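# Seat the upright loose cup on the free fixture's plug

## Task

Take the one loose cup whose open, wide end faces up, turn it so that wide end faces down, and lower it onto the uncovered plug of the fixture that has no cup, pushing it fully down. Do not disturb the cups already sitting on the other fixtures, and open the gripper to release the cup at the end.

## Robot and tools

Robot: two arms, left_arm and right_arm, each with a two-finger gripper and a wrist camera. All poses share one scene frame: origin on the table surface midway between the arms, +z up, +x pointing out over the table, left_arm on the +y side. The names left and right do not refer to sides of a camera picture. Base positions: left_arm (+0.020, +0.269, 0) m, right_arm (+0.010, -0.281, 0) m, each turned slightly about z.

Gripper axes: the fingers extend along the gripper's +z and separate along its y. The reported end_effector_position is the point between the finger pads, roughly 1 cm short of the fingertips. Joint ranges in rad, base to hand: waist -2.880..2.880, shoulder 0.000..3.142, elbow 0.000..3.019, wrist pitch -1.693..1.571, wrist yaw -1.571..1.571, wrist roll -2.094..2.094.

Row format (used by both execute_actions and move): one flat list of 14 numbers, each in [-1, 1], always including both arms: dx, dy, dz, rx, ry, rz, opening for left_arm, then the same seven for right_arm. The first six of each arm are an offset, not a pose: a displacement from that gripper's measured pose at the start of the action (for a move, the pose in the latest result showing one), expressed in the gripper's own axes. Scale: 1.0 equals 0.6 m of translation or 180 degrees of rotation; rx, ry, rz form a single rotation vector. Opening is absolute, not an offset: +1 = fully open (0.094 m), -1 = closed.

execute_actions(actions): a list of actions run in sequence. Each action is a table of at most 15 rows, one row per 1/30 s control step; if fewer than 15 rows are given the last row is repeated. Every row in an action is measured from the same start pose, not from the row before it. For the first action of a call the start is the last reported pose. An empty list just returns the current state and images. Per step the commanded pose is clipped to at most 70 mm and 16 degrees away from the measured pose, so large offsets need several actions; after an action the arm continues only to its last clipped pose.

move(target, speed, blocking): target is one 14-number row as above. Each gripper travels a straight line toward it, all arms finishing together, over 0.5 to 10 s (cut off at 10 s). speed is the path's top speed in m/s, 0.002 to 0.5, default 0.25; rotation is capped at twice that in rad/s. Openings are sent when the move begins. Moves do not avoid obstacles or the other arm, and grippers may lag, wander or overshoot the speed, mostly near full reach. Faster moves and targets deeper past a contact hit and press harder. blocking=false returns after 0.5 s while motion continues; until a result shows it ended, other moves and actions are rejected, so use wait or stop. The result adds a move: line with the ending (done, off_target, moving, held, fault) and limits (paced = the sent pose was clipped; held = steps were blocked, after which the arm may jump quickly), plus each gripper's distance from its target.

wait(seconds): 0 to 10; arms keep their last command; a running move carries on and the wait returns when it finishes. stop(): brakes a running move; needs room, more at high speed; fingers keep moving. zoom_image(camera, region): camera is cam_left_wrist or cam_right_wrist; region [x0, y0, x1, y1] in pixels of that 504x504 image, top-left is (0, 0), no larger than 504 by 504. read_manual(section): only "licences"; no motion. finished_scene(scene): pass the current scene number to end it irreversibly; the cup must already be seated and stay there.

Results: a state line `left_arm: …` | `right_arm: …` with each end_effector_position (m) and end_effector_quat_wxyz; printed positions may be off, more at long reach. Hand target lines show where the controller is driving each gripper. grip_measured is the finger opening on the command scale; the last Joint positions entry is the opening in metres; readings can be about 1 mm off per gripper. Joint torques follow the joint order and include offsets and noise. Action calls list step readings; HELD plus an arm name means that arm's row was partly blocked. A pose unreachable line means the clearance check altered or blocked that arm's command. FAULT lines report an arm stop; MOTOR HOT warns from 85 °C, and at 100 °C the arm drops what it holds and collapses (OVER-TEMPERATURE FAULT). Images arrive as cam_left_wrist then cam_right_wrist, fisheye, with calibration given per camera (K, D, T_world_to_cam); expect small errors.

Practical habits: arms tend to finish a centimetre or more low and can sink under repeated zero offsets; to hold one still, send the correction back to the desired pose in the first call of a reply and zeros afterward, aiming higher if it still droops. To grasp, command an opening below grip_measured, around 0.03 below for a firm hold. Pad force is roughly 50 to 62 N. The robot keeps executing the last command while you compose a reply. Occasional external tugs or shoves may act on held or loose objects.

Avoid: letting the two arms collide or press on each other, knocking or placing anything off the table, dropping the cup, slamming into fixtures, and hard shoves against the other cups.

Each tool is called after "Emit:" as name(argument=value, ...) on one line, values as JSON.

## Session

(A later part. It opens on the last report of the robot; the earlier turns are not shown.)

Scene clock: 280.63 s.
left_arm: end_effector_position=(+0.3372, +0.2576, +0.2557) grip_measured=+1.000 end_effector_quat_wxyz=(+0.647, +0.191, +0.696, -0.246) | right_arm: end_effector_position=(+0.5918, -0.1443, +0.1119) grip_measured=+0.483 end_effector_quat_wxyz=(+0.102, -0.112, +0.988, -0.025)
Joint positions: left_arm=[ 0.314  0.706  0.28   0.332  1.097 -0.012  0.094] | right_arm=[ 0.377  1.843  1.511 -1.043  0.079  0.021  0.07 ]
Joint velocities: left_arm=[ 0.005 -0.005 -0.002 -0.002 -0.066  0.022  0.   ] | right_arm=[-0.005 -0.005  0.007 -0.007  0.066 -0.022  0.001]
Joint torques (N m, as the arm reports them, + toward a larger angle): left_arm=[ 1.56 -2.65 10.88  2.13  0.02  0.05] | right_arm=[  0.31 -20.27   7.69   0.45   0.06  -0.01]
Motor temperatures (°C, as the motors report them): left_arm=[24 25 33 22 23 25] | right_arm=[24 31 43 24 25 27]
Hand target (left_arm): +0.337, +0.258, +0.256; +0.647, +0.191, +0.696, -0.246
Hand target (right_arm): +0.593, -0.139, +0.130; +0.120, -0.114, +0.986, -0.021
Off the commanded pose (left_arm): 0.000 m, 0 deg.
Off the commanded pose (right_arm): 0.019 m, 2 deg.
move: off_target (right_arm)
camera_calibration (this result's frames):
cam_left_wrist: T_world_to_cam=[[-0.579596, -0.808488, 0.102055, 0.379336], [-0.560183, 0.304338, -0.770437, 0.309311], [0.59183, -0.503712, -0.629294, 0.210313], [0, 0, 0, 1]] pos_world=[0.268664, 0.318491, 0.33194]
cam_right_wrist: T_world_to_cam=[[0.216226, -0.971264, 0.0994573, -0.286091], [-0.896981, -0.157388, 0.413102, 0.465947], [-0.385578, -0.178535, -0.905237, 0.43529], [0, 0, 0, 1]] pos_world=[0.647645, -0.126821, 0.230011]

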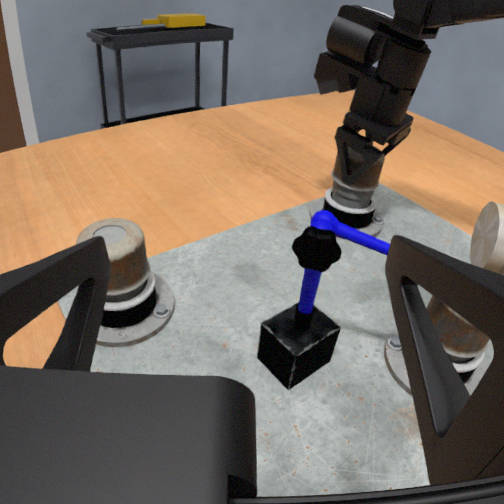

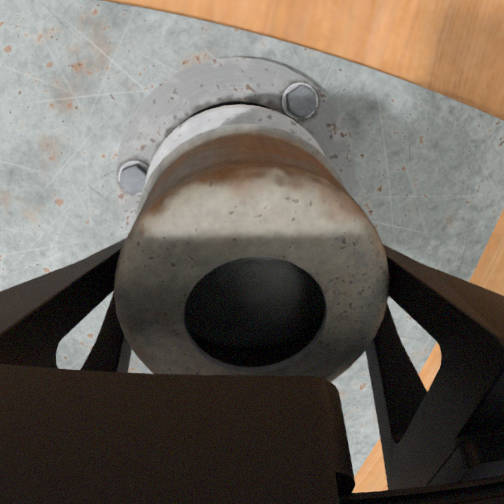

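Emit:
move(target=[0,0,0,0,0,0,1,0,0.004,0.02,0,-0.005,0,0.05], speed=0.04)

Emit:
zoom_image(camera="cam_left_wrist", region=[290,70,420,240])

Scene clock: 282.67 s.
left_arm: end_effector_position=(+0.3372, +0.2576, +0.2557) grip_measured=+1.000 end_effector_quat_wxyz=(+0.647, +0.191, +0.696, -0.246) | right_arm: end_effector_position=(+0.5922, -0.1443, +0.1049) grip_measured=+0.483 end_effector_quat_wxyz=(+0.109, -0.111, +0.988, -0.025)
Joint positions: left_arm=[ 0.314  0.706  0.28   0.332  1.097 -0.012  0.094] | right_arm=[ 0.377  1.843  1.49  -1.009  0.08   0.021  0.07 ]
Joint velocities: left_arm=[-0.005 -0.005 -0.007 -0.012 -0.022 -0.037  0.   ] | right_arm=[-0.005  0.015 -0.002 -0.002 -0.081 -0.022 -0.001]
Joint torques (N m, as the arm reports them, + toward a larger angle): left_arm=[ 1.41 -2.31 10.86  2.13  0.01  0.02] | right_arm=[ -1.18 -18.54   7.41   0.52   0.22   0.  ]
Motor temperatures (°C, as the motors report them): left_arm=[24 25 33 22 23 25] | right_arm=[24 31 42 24 25 27]
Hand target (left_arm): +0.337, +0.258, +0.256; +0.647, +0.191, +0.696, -0.246
Hand target (right_arm): +0.594, -0.142, +0.100; +0.110, -0.112, +0.987, -0.024
Off the commanded pose (left_arm): 0.000 m, 0 deg.
Off the commanded pose (right_arm): 0.006 m, 0 deg.
move: done
camera_calibration (this result's frames):
cam_left_wrist: T_world_to_cam=[[-0.579596, -0.808488, 0.102055, 0.379336], [-0.560183, 0.304338, -0.770437, 0.309311], [0.59183, -0.503712, -0.629294, 0.210313], [0, 0, 0, 1]] pos_world=[0.268664, 0.318491, 0.33194]
cam_right_wrist: T_world_to_cam=[[0.214808, -0.97155, 0.0997384, -0.284738], [-0.902194, -0.158283, 0.40124, 0.473406], [-0.374038, -0.176173, -0.910527, 0.423126], [0, 0, 0, 1]] pos_world=[0.646533, -0.127162, 0.223718]

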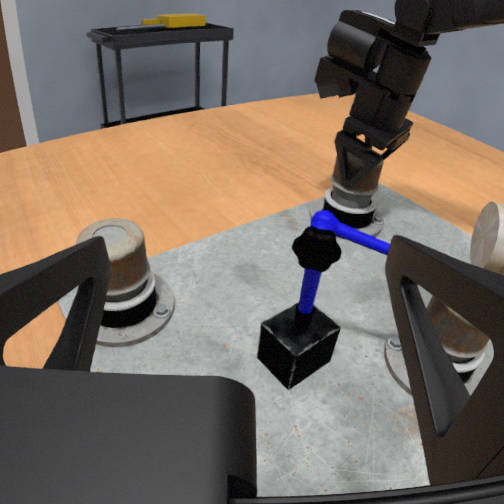

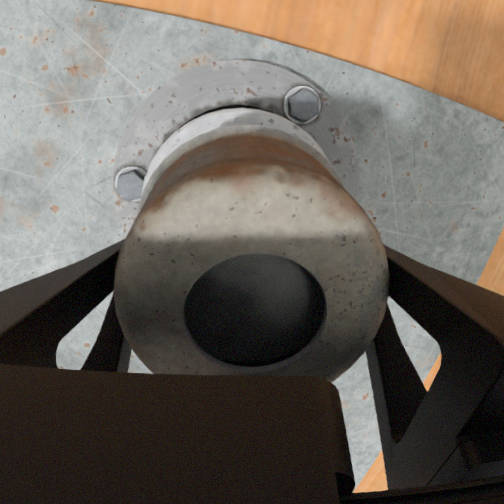

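Region (290, 70, 420, 240) of cam_left_wrist's 504x504 image, scaled by 2.965, with more detail than that image has; it fills the left 385 columns of this view, and the rest is white.

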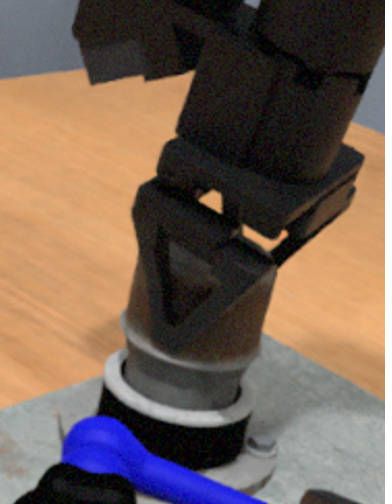

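Emit:
move(target=[0,0,0,0,0,0,1, 0,0,0.04,0,0,0,0.05], speed=0.04)

Emit:
zoom_image(camera="cam_left_wrist", region=[260,40,440,260])

Scene clock: 288.20 s.
left_arm: end_effector_position=(+0.3372, +0.2576, +0.2557) grip_measured=+1.000 end_effector_quat_wxyz=(+0.647, +0.191, +0.696, -0.246) | right_arm: end_effector_position=(+0.5927, -0.1442, +0.0939) grip_measured=+0.482 end_effector_quat_wxyz=(+0.111, -0.111, +0.987, -0.025)
Joint positions: left_arm=[ 0.314  0.706  0.28   0.332  1.097 -0.012  0.094] | right_arm=[ 0.377  1.852  1.472 -0.977  0.08   0.021  0.07 ]
Joint velocities: left_arm=[ 0.005 -0.005  0.002  0.002  0.022  0.007  0.   ] | right_arm=[-0.005 -0.005 -0.002 -0.017 -0.007  0.037 -0.001]
Joint torques (N m, as the arm reports them, + toward a larger angle): left_arm=[ 1.66 -2.61 10.88  2.07  0.01  0.04] | right_arm=[ -1.49 -15.5    7.68   0.8    0.17  -0.1 ]
Motor temperatures (°C, as the motors report them): left_arm=[24 25 34 22 23 25] | right_arm=[24 31 41 24 25 27]
Hand target (left_arm): +0.337, +0.258, +0.256; +0.647, +0.191, +0.696, -0.246
Hand target (right_arm): +0.597, -0.145, +0.081; +0.108, -0.111, +0.988, -0.025
Off the commanded pose (left_arm): 0.000 m, 0 deg.
Off the commanded pose (right_arm): 0.013 m, 0 deg.
move: off_target (right_arm)
camera_calibration (this result's frames):
cam_left_wrist: T_world_to_cam=[[-0.579596, -0.808488, 0.102055, 0.379336], [-0.560183, 0.304338, -0.770437, 0.309311], [0.59183, -0.503712, -0.629294, 0.210313], [0, 0, 0, 1]] pos_world=[0.268664, 0.318491, 0.33194]
cam_right_wrist: T_world_to_cam=[[0.214367, -0.971665, 0.0995709, -0.283363], [-0.903962, -0.158742, 0.397056, 0.479687], [-0.369999, -0.175124, -0.912377, 0.411295], [0, 0, 0, 1]] pos_world=[0.646542, -0.12716, 0.213008]

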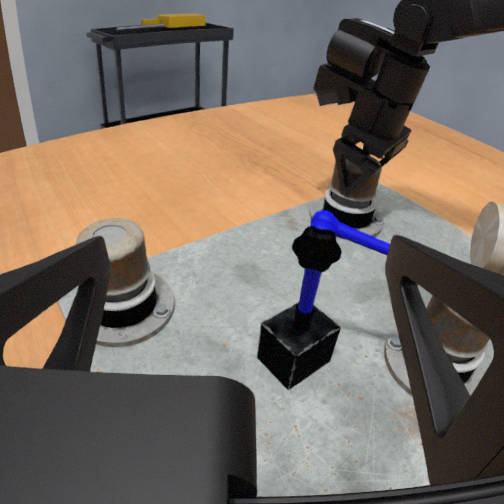

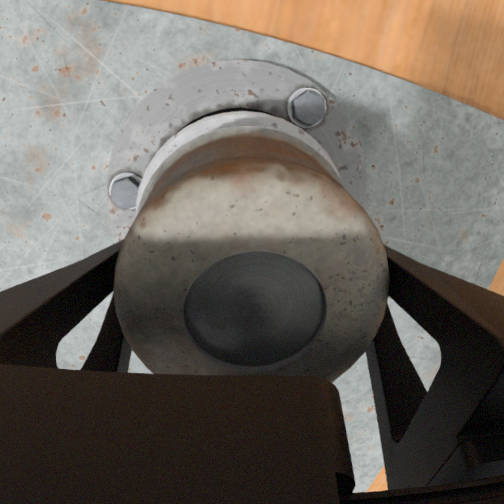

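Region (260, 40, 440, 260) of cam_left_wrist's 504x504 image, scaled by 2.291, with more detail than that image has; it fills the left 412 columns of this view, and the rest is white.

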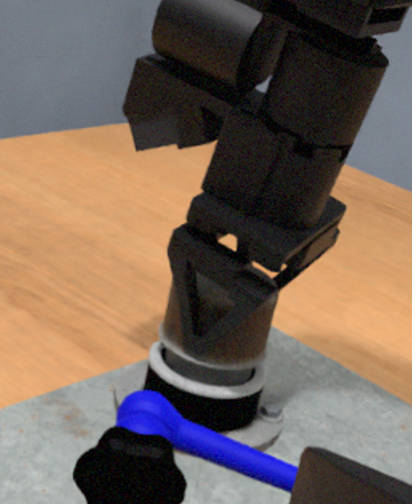

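Emit:
move(target=[0,0,0,0,0,0,1, 0,0,0.035,0,0,0,0.05], speed=0.04)

Emit:
zoom_image(camera="cam_left_wrist", region=[290,100,420,250])

Scene clock: 290.00 s.
left_arm: end_effector_position=(+0.3372, +0.2576, +0.2557) grip_measured=+1.000 end_effector_quat_wxyz=(+0.647, +0.191, +0.696, -0.246) | right_arm: end_effector_position=(+0.5927, -0.1442, +0.0922) grip_measured=+0.482 end_effector_quat_wxyz=(+0.112, -0.111, +0.987, -0.024)
Joint positions: left_arm=[ 0.314  0.706  0.28   0.332  1.097 -0.012  0.094] | right_arm=[ 0.377  1.852  1.466 -0.969  0.08   0.021  0.07 ]
Joint velocities: left_arm=[-0.015 -0.005  0.007  0.012 -0.007 -0.022  0.   ] | right_arm=[-0.015 -0.005 -0.002 -0.002 -0.022 -0.051  0.   ]
Joint torques (N m, as the arm reports them, + toward a larger angle): left_arm=[ 1.75 -2.65 10.89  2.06  0.01  0.04] | right_arm=[ -1.26 -16.59   7.01   1.24   0.15  -0.02]
Motor temperatures (°C, as the motors report them): left_arm=[24 25 34 22 23 25] | right_arm=[24 31 41 24 25 27]
Hand target (left_arm): +0.337, +0.258, +0.256; +0.647, +0.191, +0.696, -0.246
Hand target (right_arm): +0.597, -0.145, +0.074; +0.111, -0.111, +0.987, -0.025
Off the commanded pose (left_arm): 0.000 m, 0 deg.
Off the commanded pose (right_arm): 0.019 m, 0 deg.
move: off_target (right_arm)
camera_calibration (this result's frames):
cam_left_wrist: T_world_to_cam=[[-0.579596, -0.808488, 0.102055, 0.379336], [-0.560183, 0.304338, -0.770437, 0.309311], [0.59183, -0.503712, -0.629294, 0.210313], [0, 0, 0, 1]] pos_world=[0.268664, 0.318491, 0.33194]
cam_right_wrist: T_world_to_cam=[[0.214073, -0.971741, 0.0994581, -0.283018], [-0.905131, -0.159046, 0.394262, 0.481254], [-0.367302, -0.174423, -0.9136, 0.408317], [0, 0, 0, 1]] pos_world=[0.64616, -0.127259, 0.211446]

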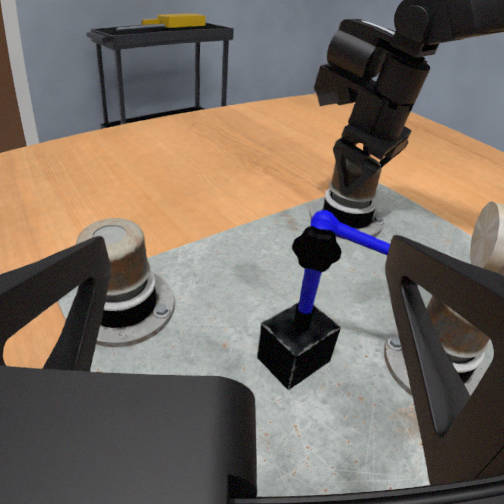

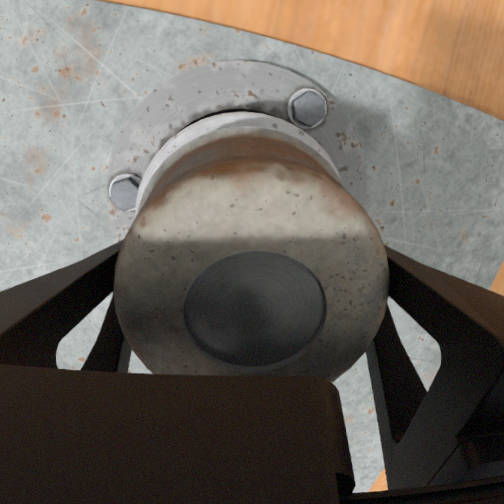

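Region (290, 100, 420, 250) of cam_left_wrist's 504x504 image, scaled by 3.360, with more detail than that image has; it fills the left 437 columns of this view, and the rest is white.

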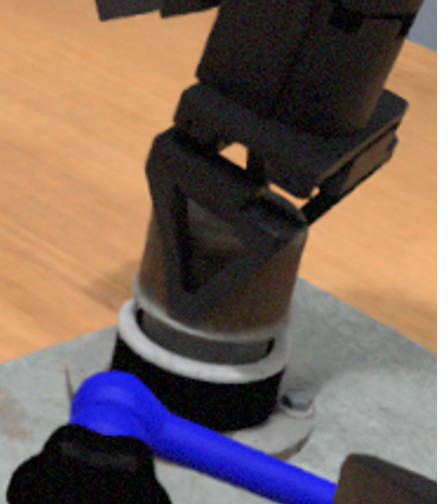

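Emit:
move(target=[0,0,0,0,0,0,1, 0,0,-0.005,0,0,0,1], speed=0.04)

Emit:
move(target=[0,0,0,0,0,0,1, 0,0,-0.14,0,0,0,1], speed=0.15)

Emit:
zoom_image(camera="cam_left_wrist", region=[290,100,420,250])

Emit:
zoom_image(camera="cam_left_wrist", region=[60,200,190,350])

Scene clock: 292.13 s.
left_arm: end_effector_position=(+0.3372, +0.2576, +0.2557) grip_measured=+1.000 end_effector_quat_wxyz=(+0.647, +0.191, +0.696, -0.246) | right_arm: end_effector_position=(+0.5904, -0.1448, +0.0901) grip_measured=+1.000 end_effector_quat_wxyz=(+0.109, -0.111, +0.987, -0.025)
Joint positions: left_arm=[ 0.314  0.706  0.28   0.332  1.097 -0.012  0.094] | right_arm=[ 0.377  1.851  1.46  -0.969  0.08   0.021  0.094]
Joint velocities: left_arm=[-0.024 -0.024 -0.007 -0.002 -0.051 -0.022  0.   ] | right_arm=[-0.005  0.015 -0.002 -0.022 -0.022  0.022  0.   ]
Joint torques (N m, as the arm reports them, + toward a larger angle): left_arm=[ 1.48 -2.42 10.9   2.14 -0.01  0.03] | right_arm=[ -1.02 -18.58   7.81  -0.17   0.18  -0.04]
Motor temperatures (°C, as the motors report them): left_arm=[24 25 34 22 23 25] | right_arm=[24 31 41 24 25 27]
Hand target (left_arm): +0.337, +0.258, +0.256; +0.647, +0.191, +0.696, -0.246
Hand target (right_arm): +0.592, -0.144, +0.095; +0.112, -0.111, +0.987, -0.024
Off the commanded pose (left_arm): 0.000 m, 0 deg.
Off the commanded pose (right_arm): 0.005 m, 0 deg.
move: done
camera_calibration (this result's frames):
cam_left_wrist: T_world_to_cam=[[-0.579596, -0.808488, 0.102055, 0.379336], [-0.560183, 0.304338, -0.770437, 0.309311], [0.59183, -0.503712, -0.629294, 0.210313], [0, 0, 0, 1]] pos_world=[0.268664, 0.318491, 0.33194]
cam_right_wrist: T_world_to_cam=[[0.214624, -0.971598, 0.0996688, -0.283227], [-0.902933, -0.158475, 0.399498, 0.478171], [-0.372356, -0.175736, -0.9113, 0.408064], [0, 0, 0, 1]] pos_world=[0.644489, -0.127693, 0.20907]

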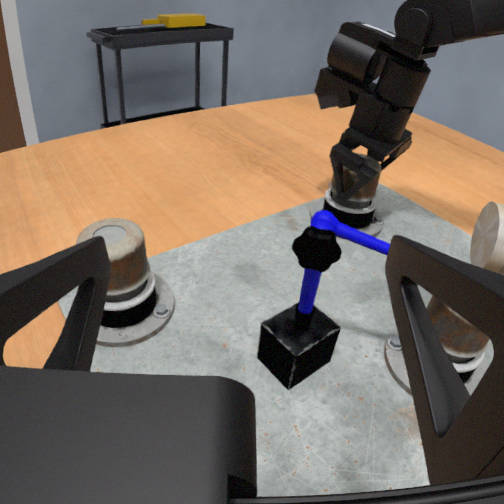

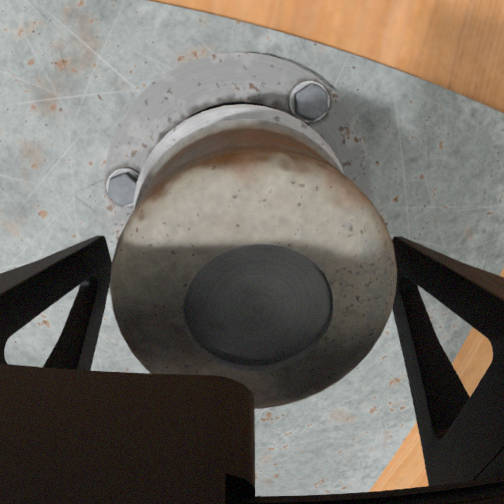

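Scene clock: 293.13 s.
left_arm: end_effector_position=(+0.3372, +0.2576, +0.2557) grip_measured=+1.000 end_effector_quat_wxyz=(+0.647, +0.191, +0.696, -0.246) | right_arm: end_effector_position=(+0.5583, -0.1511, +0.1456) grip_measured=+1.000 end_effector_quat_wxyz=(+0.084, -0.114, +0.990, -0.028)
Joint positions: left_arm=[ 0.314  0.706  0.28   0.332  1.097 -0.012  0.094] | right_arm=[ 0.38   1.753  1.48  -1.14   0.08   0.021  0.094]
Joint velocities: left_arm=[ 0.005 -0.005  0.007 -0.002  0.037 -0.095  0.   ] | right_arm=[-0.005 -0.005  0.002 -0.012 -0.081 -0.081  0.   ]
Joint torques (N m, as the arm reports them, + toward a larger angle): left_arm=[ 1.52 -2.54 10.95  2.07  0.01  0.03] | right_arm=[ -0.61 -18.79  10.31  -0.23   0.21   0.13]
Motor temperatures (°C, as the motors report them): left_arm=[24 25 34 22 23 25] | right_arm=[24 31 41 24 25 27]
Hand target (left_arm): +0.337, +0.258, +0.256; +0.647, +0.191, +0.696, -0.246
Hand target (right_arm): +0.570, -0.144, +0.172; +0.110, -0.111, +0.987, -0.025
Off the commanded pose (left_arm): 0.000 m, 0 deg.
Off the commanded pose (right_arm): 0.031 m, 3 deg.
move: off_target (right_arm)
camera_calibration (this result's frames):
cam_left_wrist: T_world_to_cam=[[-0.579596, -0.808488, 0.102055, 0.379336], [-0.560183, 0.304338, -0.770437, 0.309311], [0.59183, -0.503712, -0.629294, 0.210313], [0, 0, 0, 1]] pos_world=[0.268664, 0.318491, 0.33194]
cam_right_wrist: T_world_to_cam=[[0.223079, -0.969506, 0.101454, -0.292693], [-0.880831, -0.155897, 0.447026, 0.407159], [-0.417579, -0.189086, -0.888749, 0.465545], [0, 0, 0, 1]] pos_world=[0.618334, -0.132265, 0.261437]

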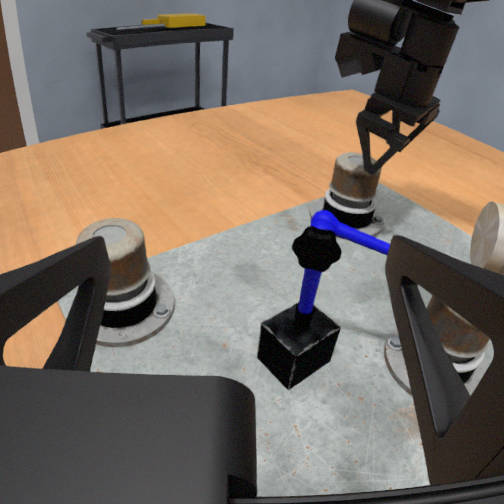

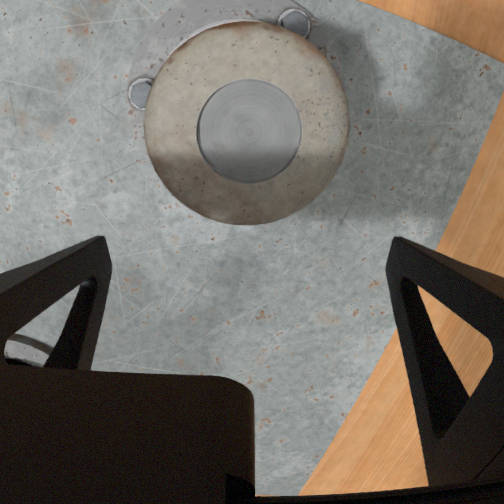

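Region (290, 100, 420, 250) of cam_left_wrist's 504x504 image, scaled by 3.360, with more detail than that image has; it fills the left 437 columns of this view, and the rest is white.

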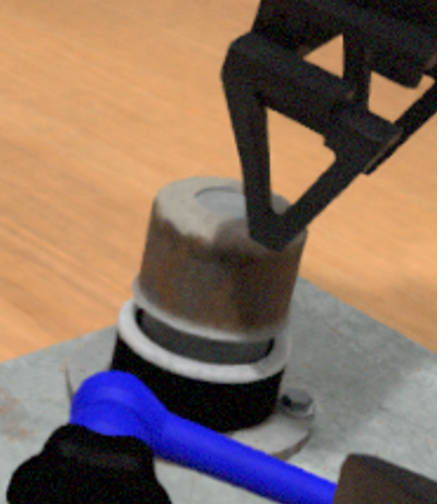

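Region (60, 200, 190, 350) of cam_left_wrist's 504x504 image, scaled by 3.360, with more detail than that image has; it fills the left 437 columns of this view, and the rest is white.

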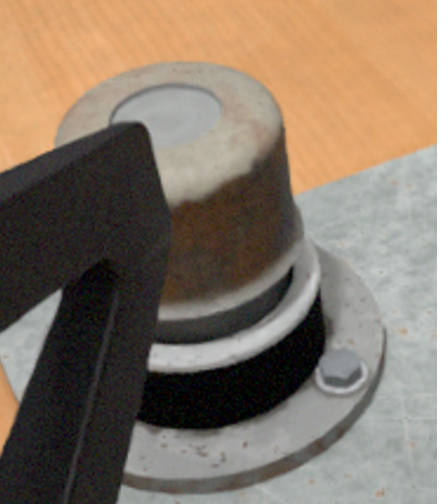

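Emit:
finished_scene(scene=1)

The scene is finished: the task was done.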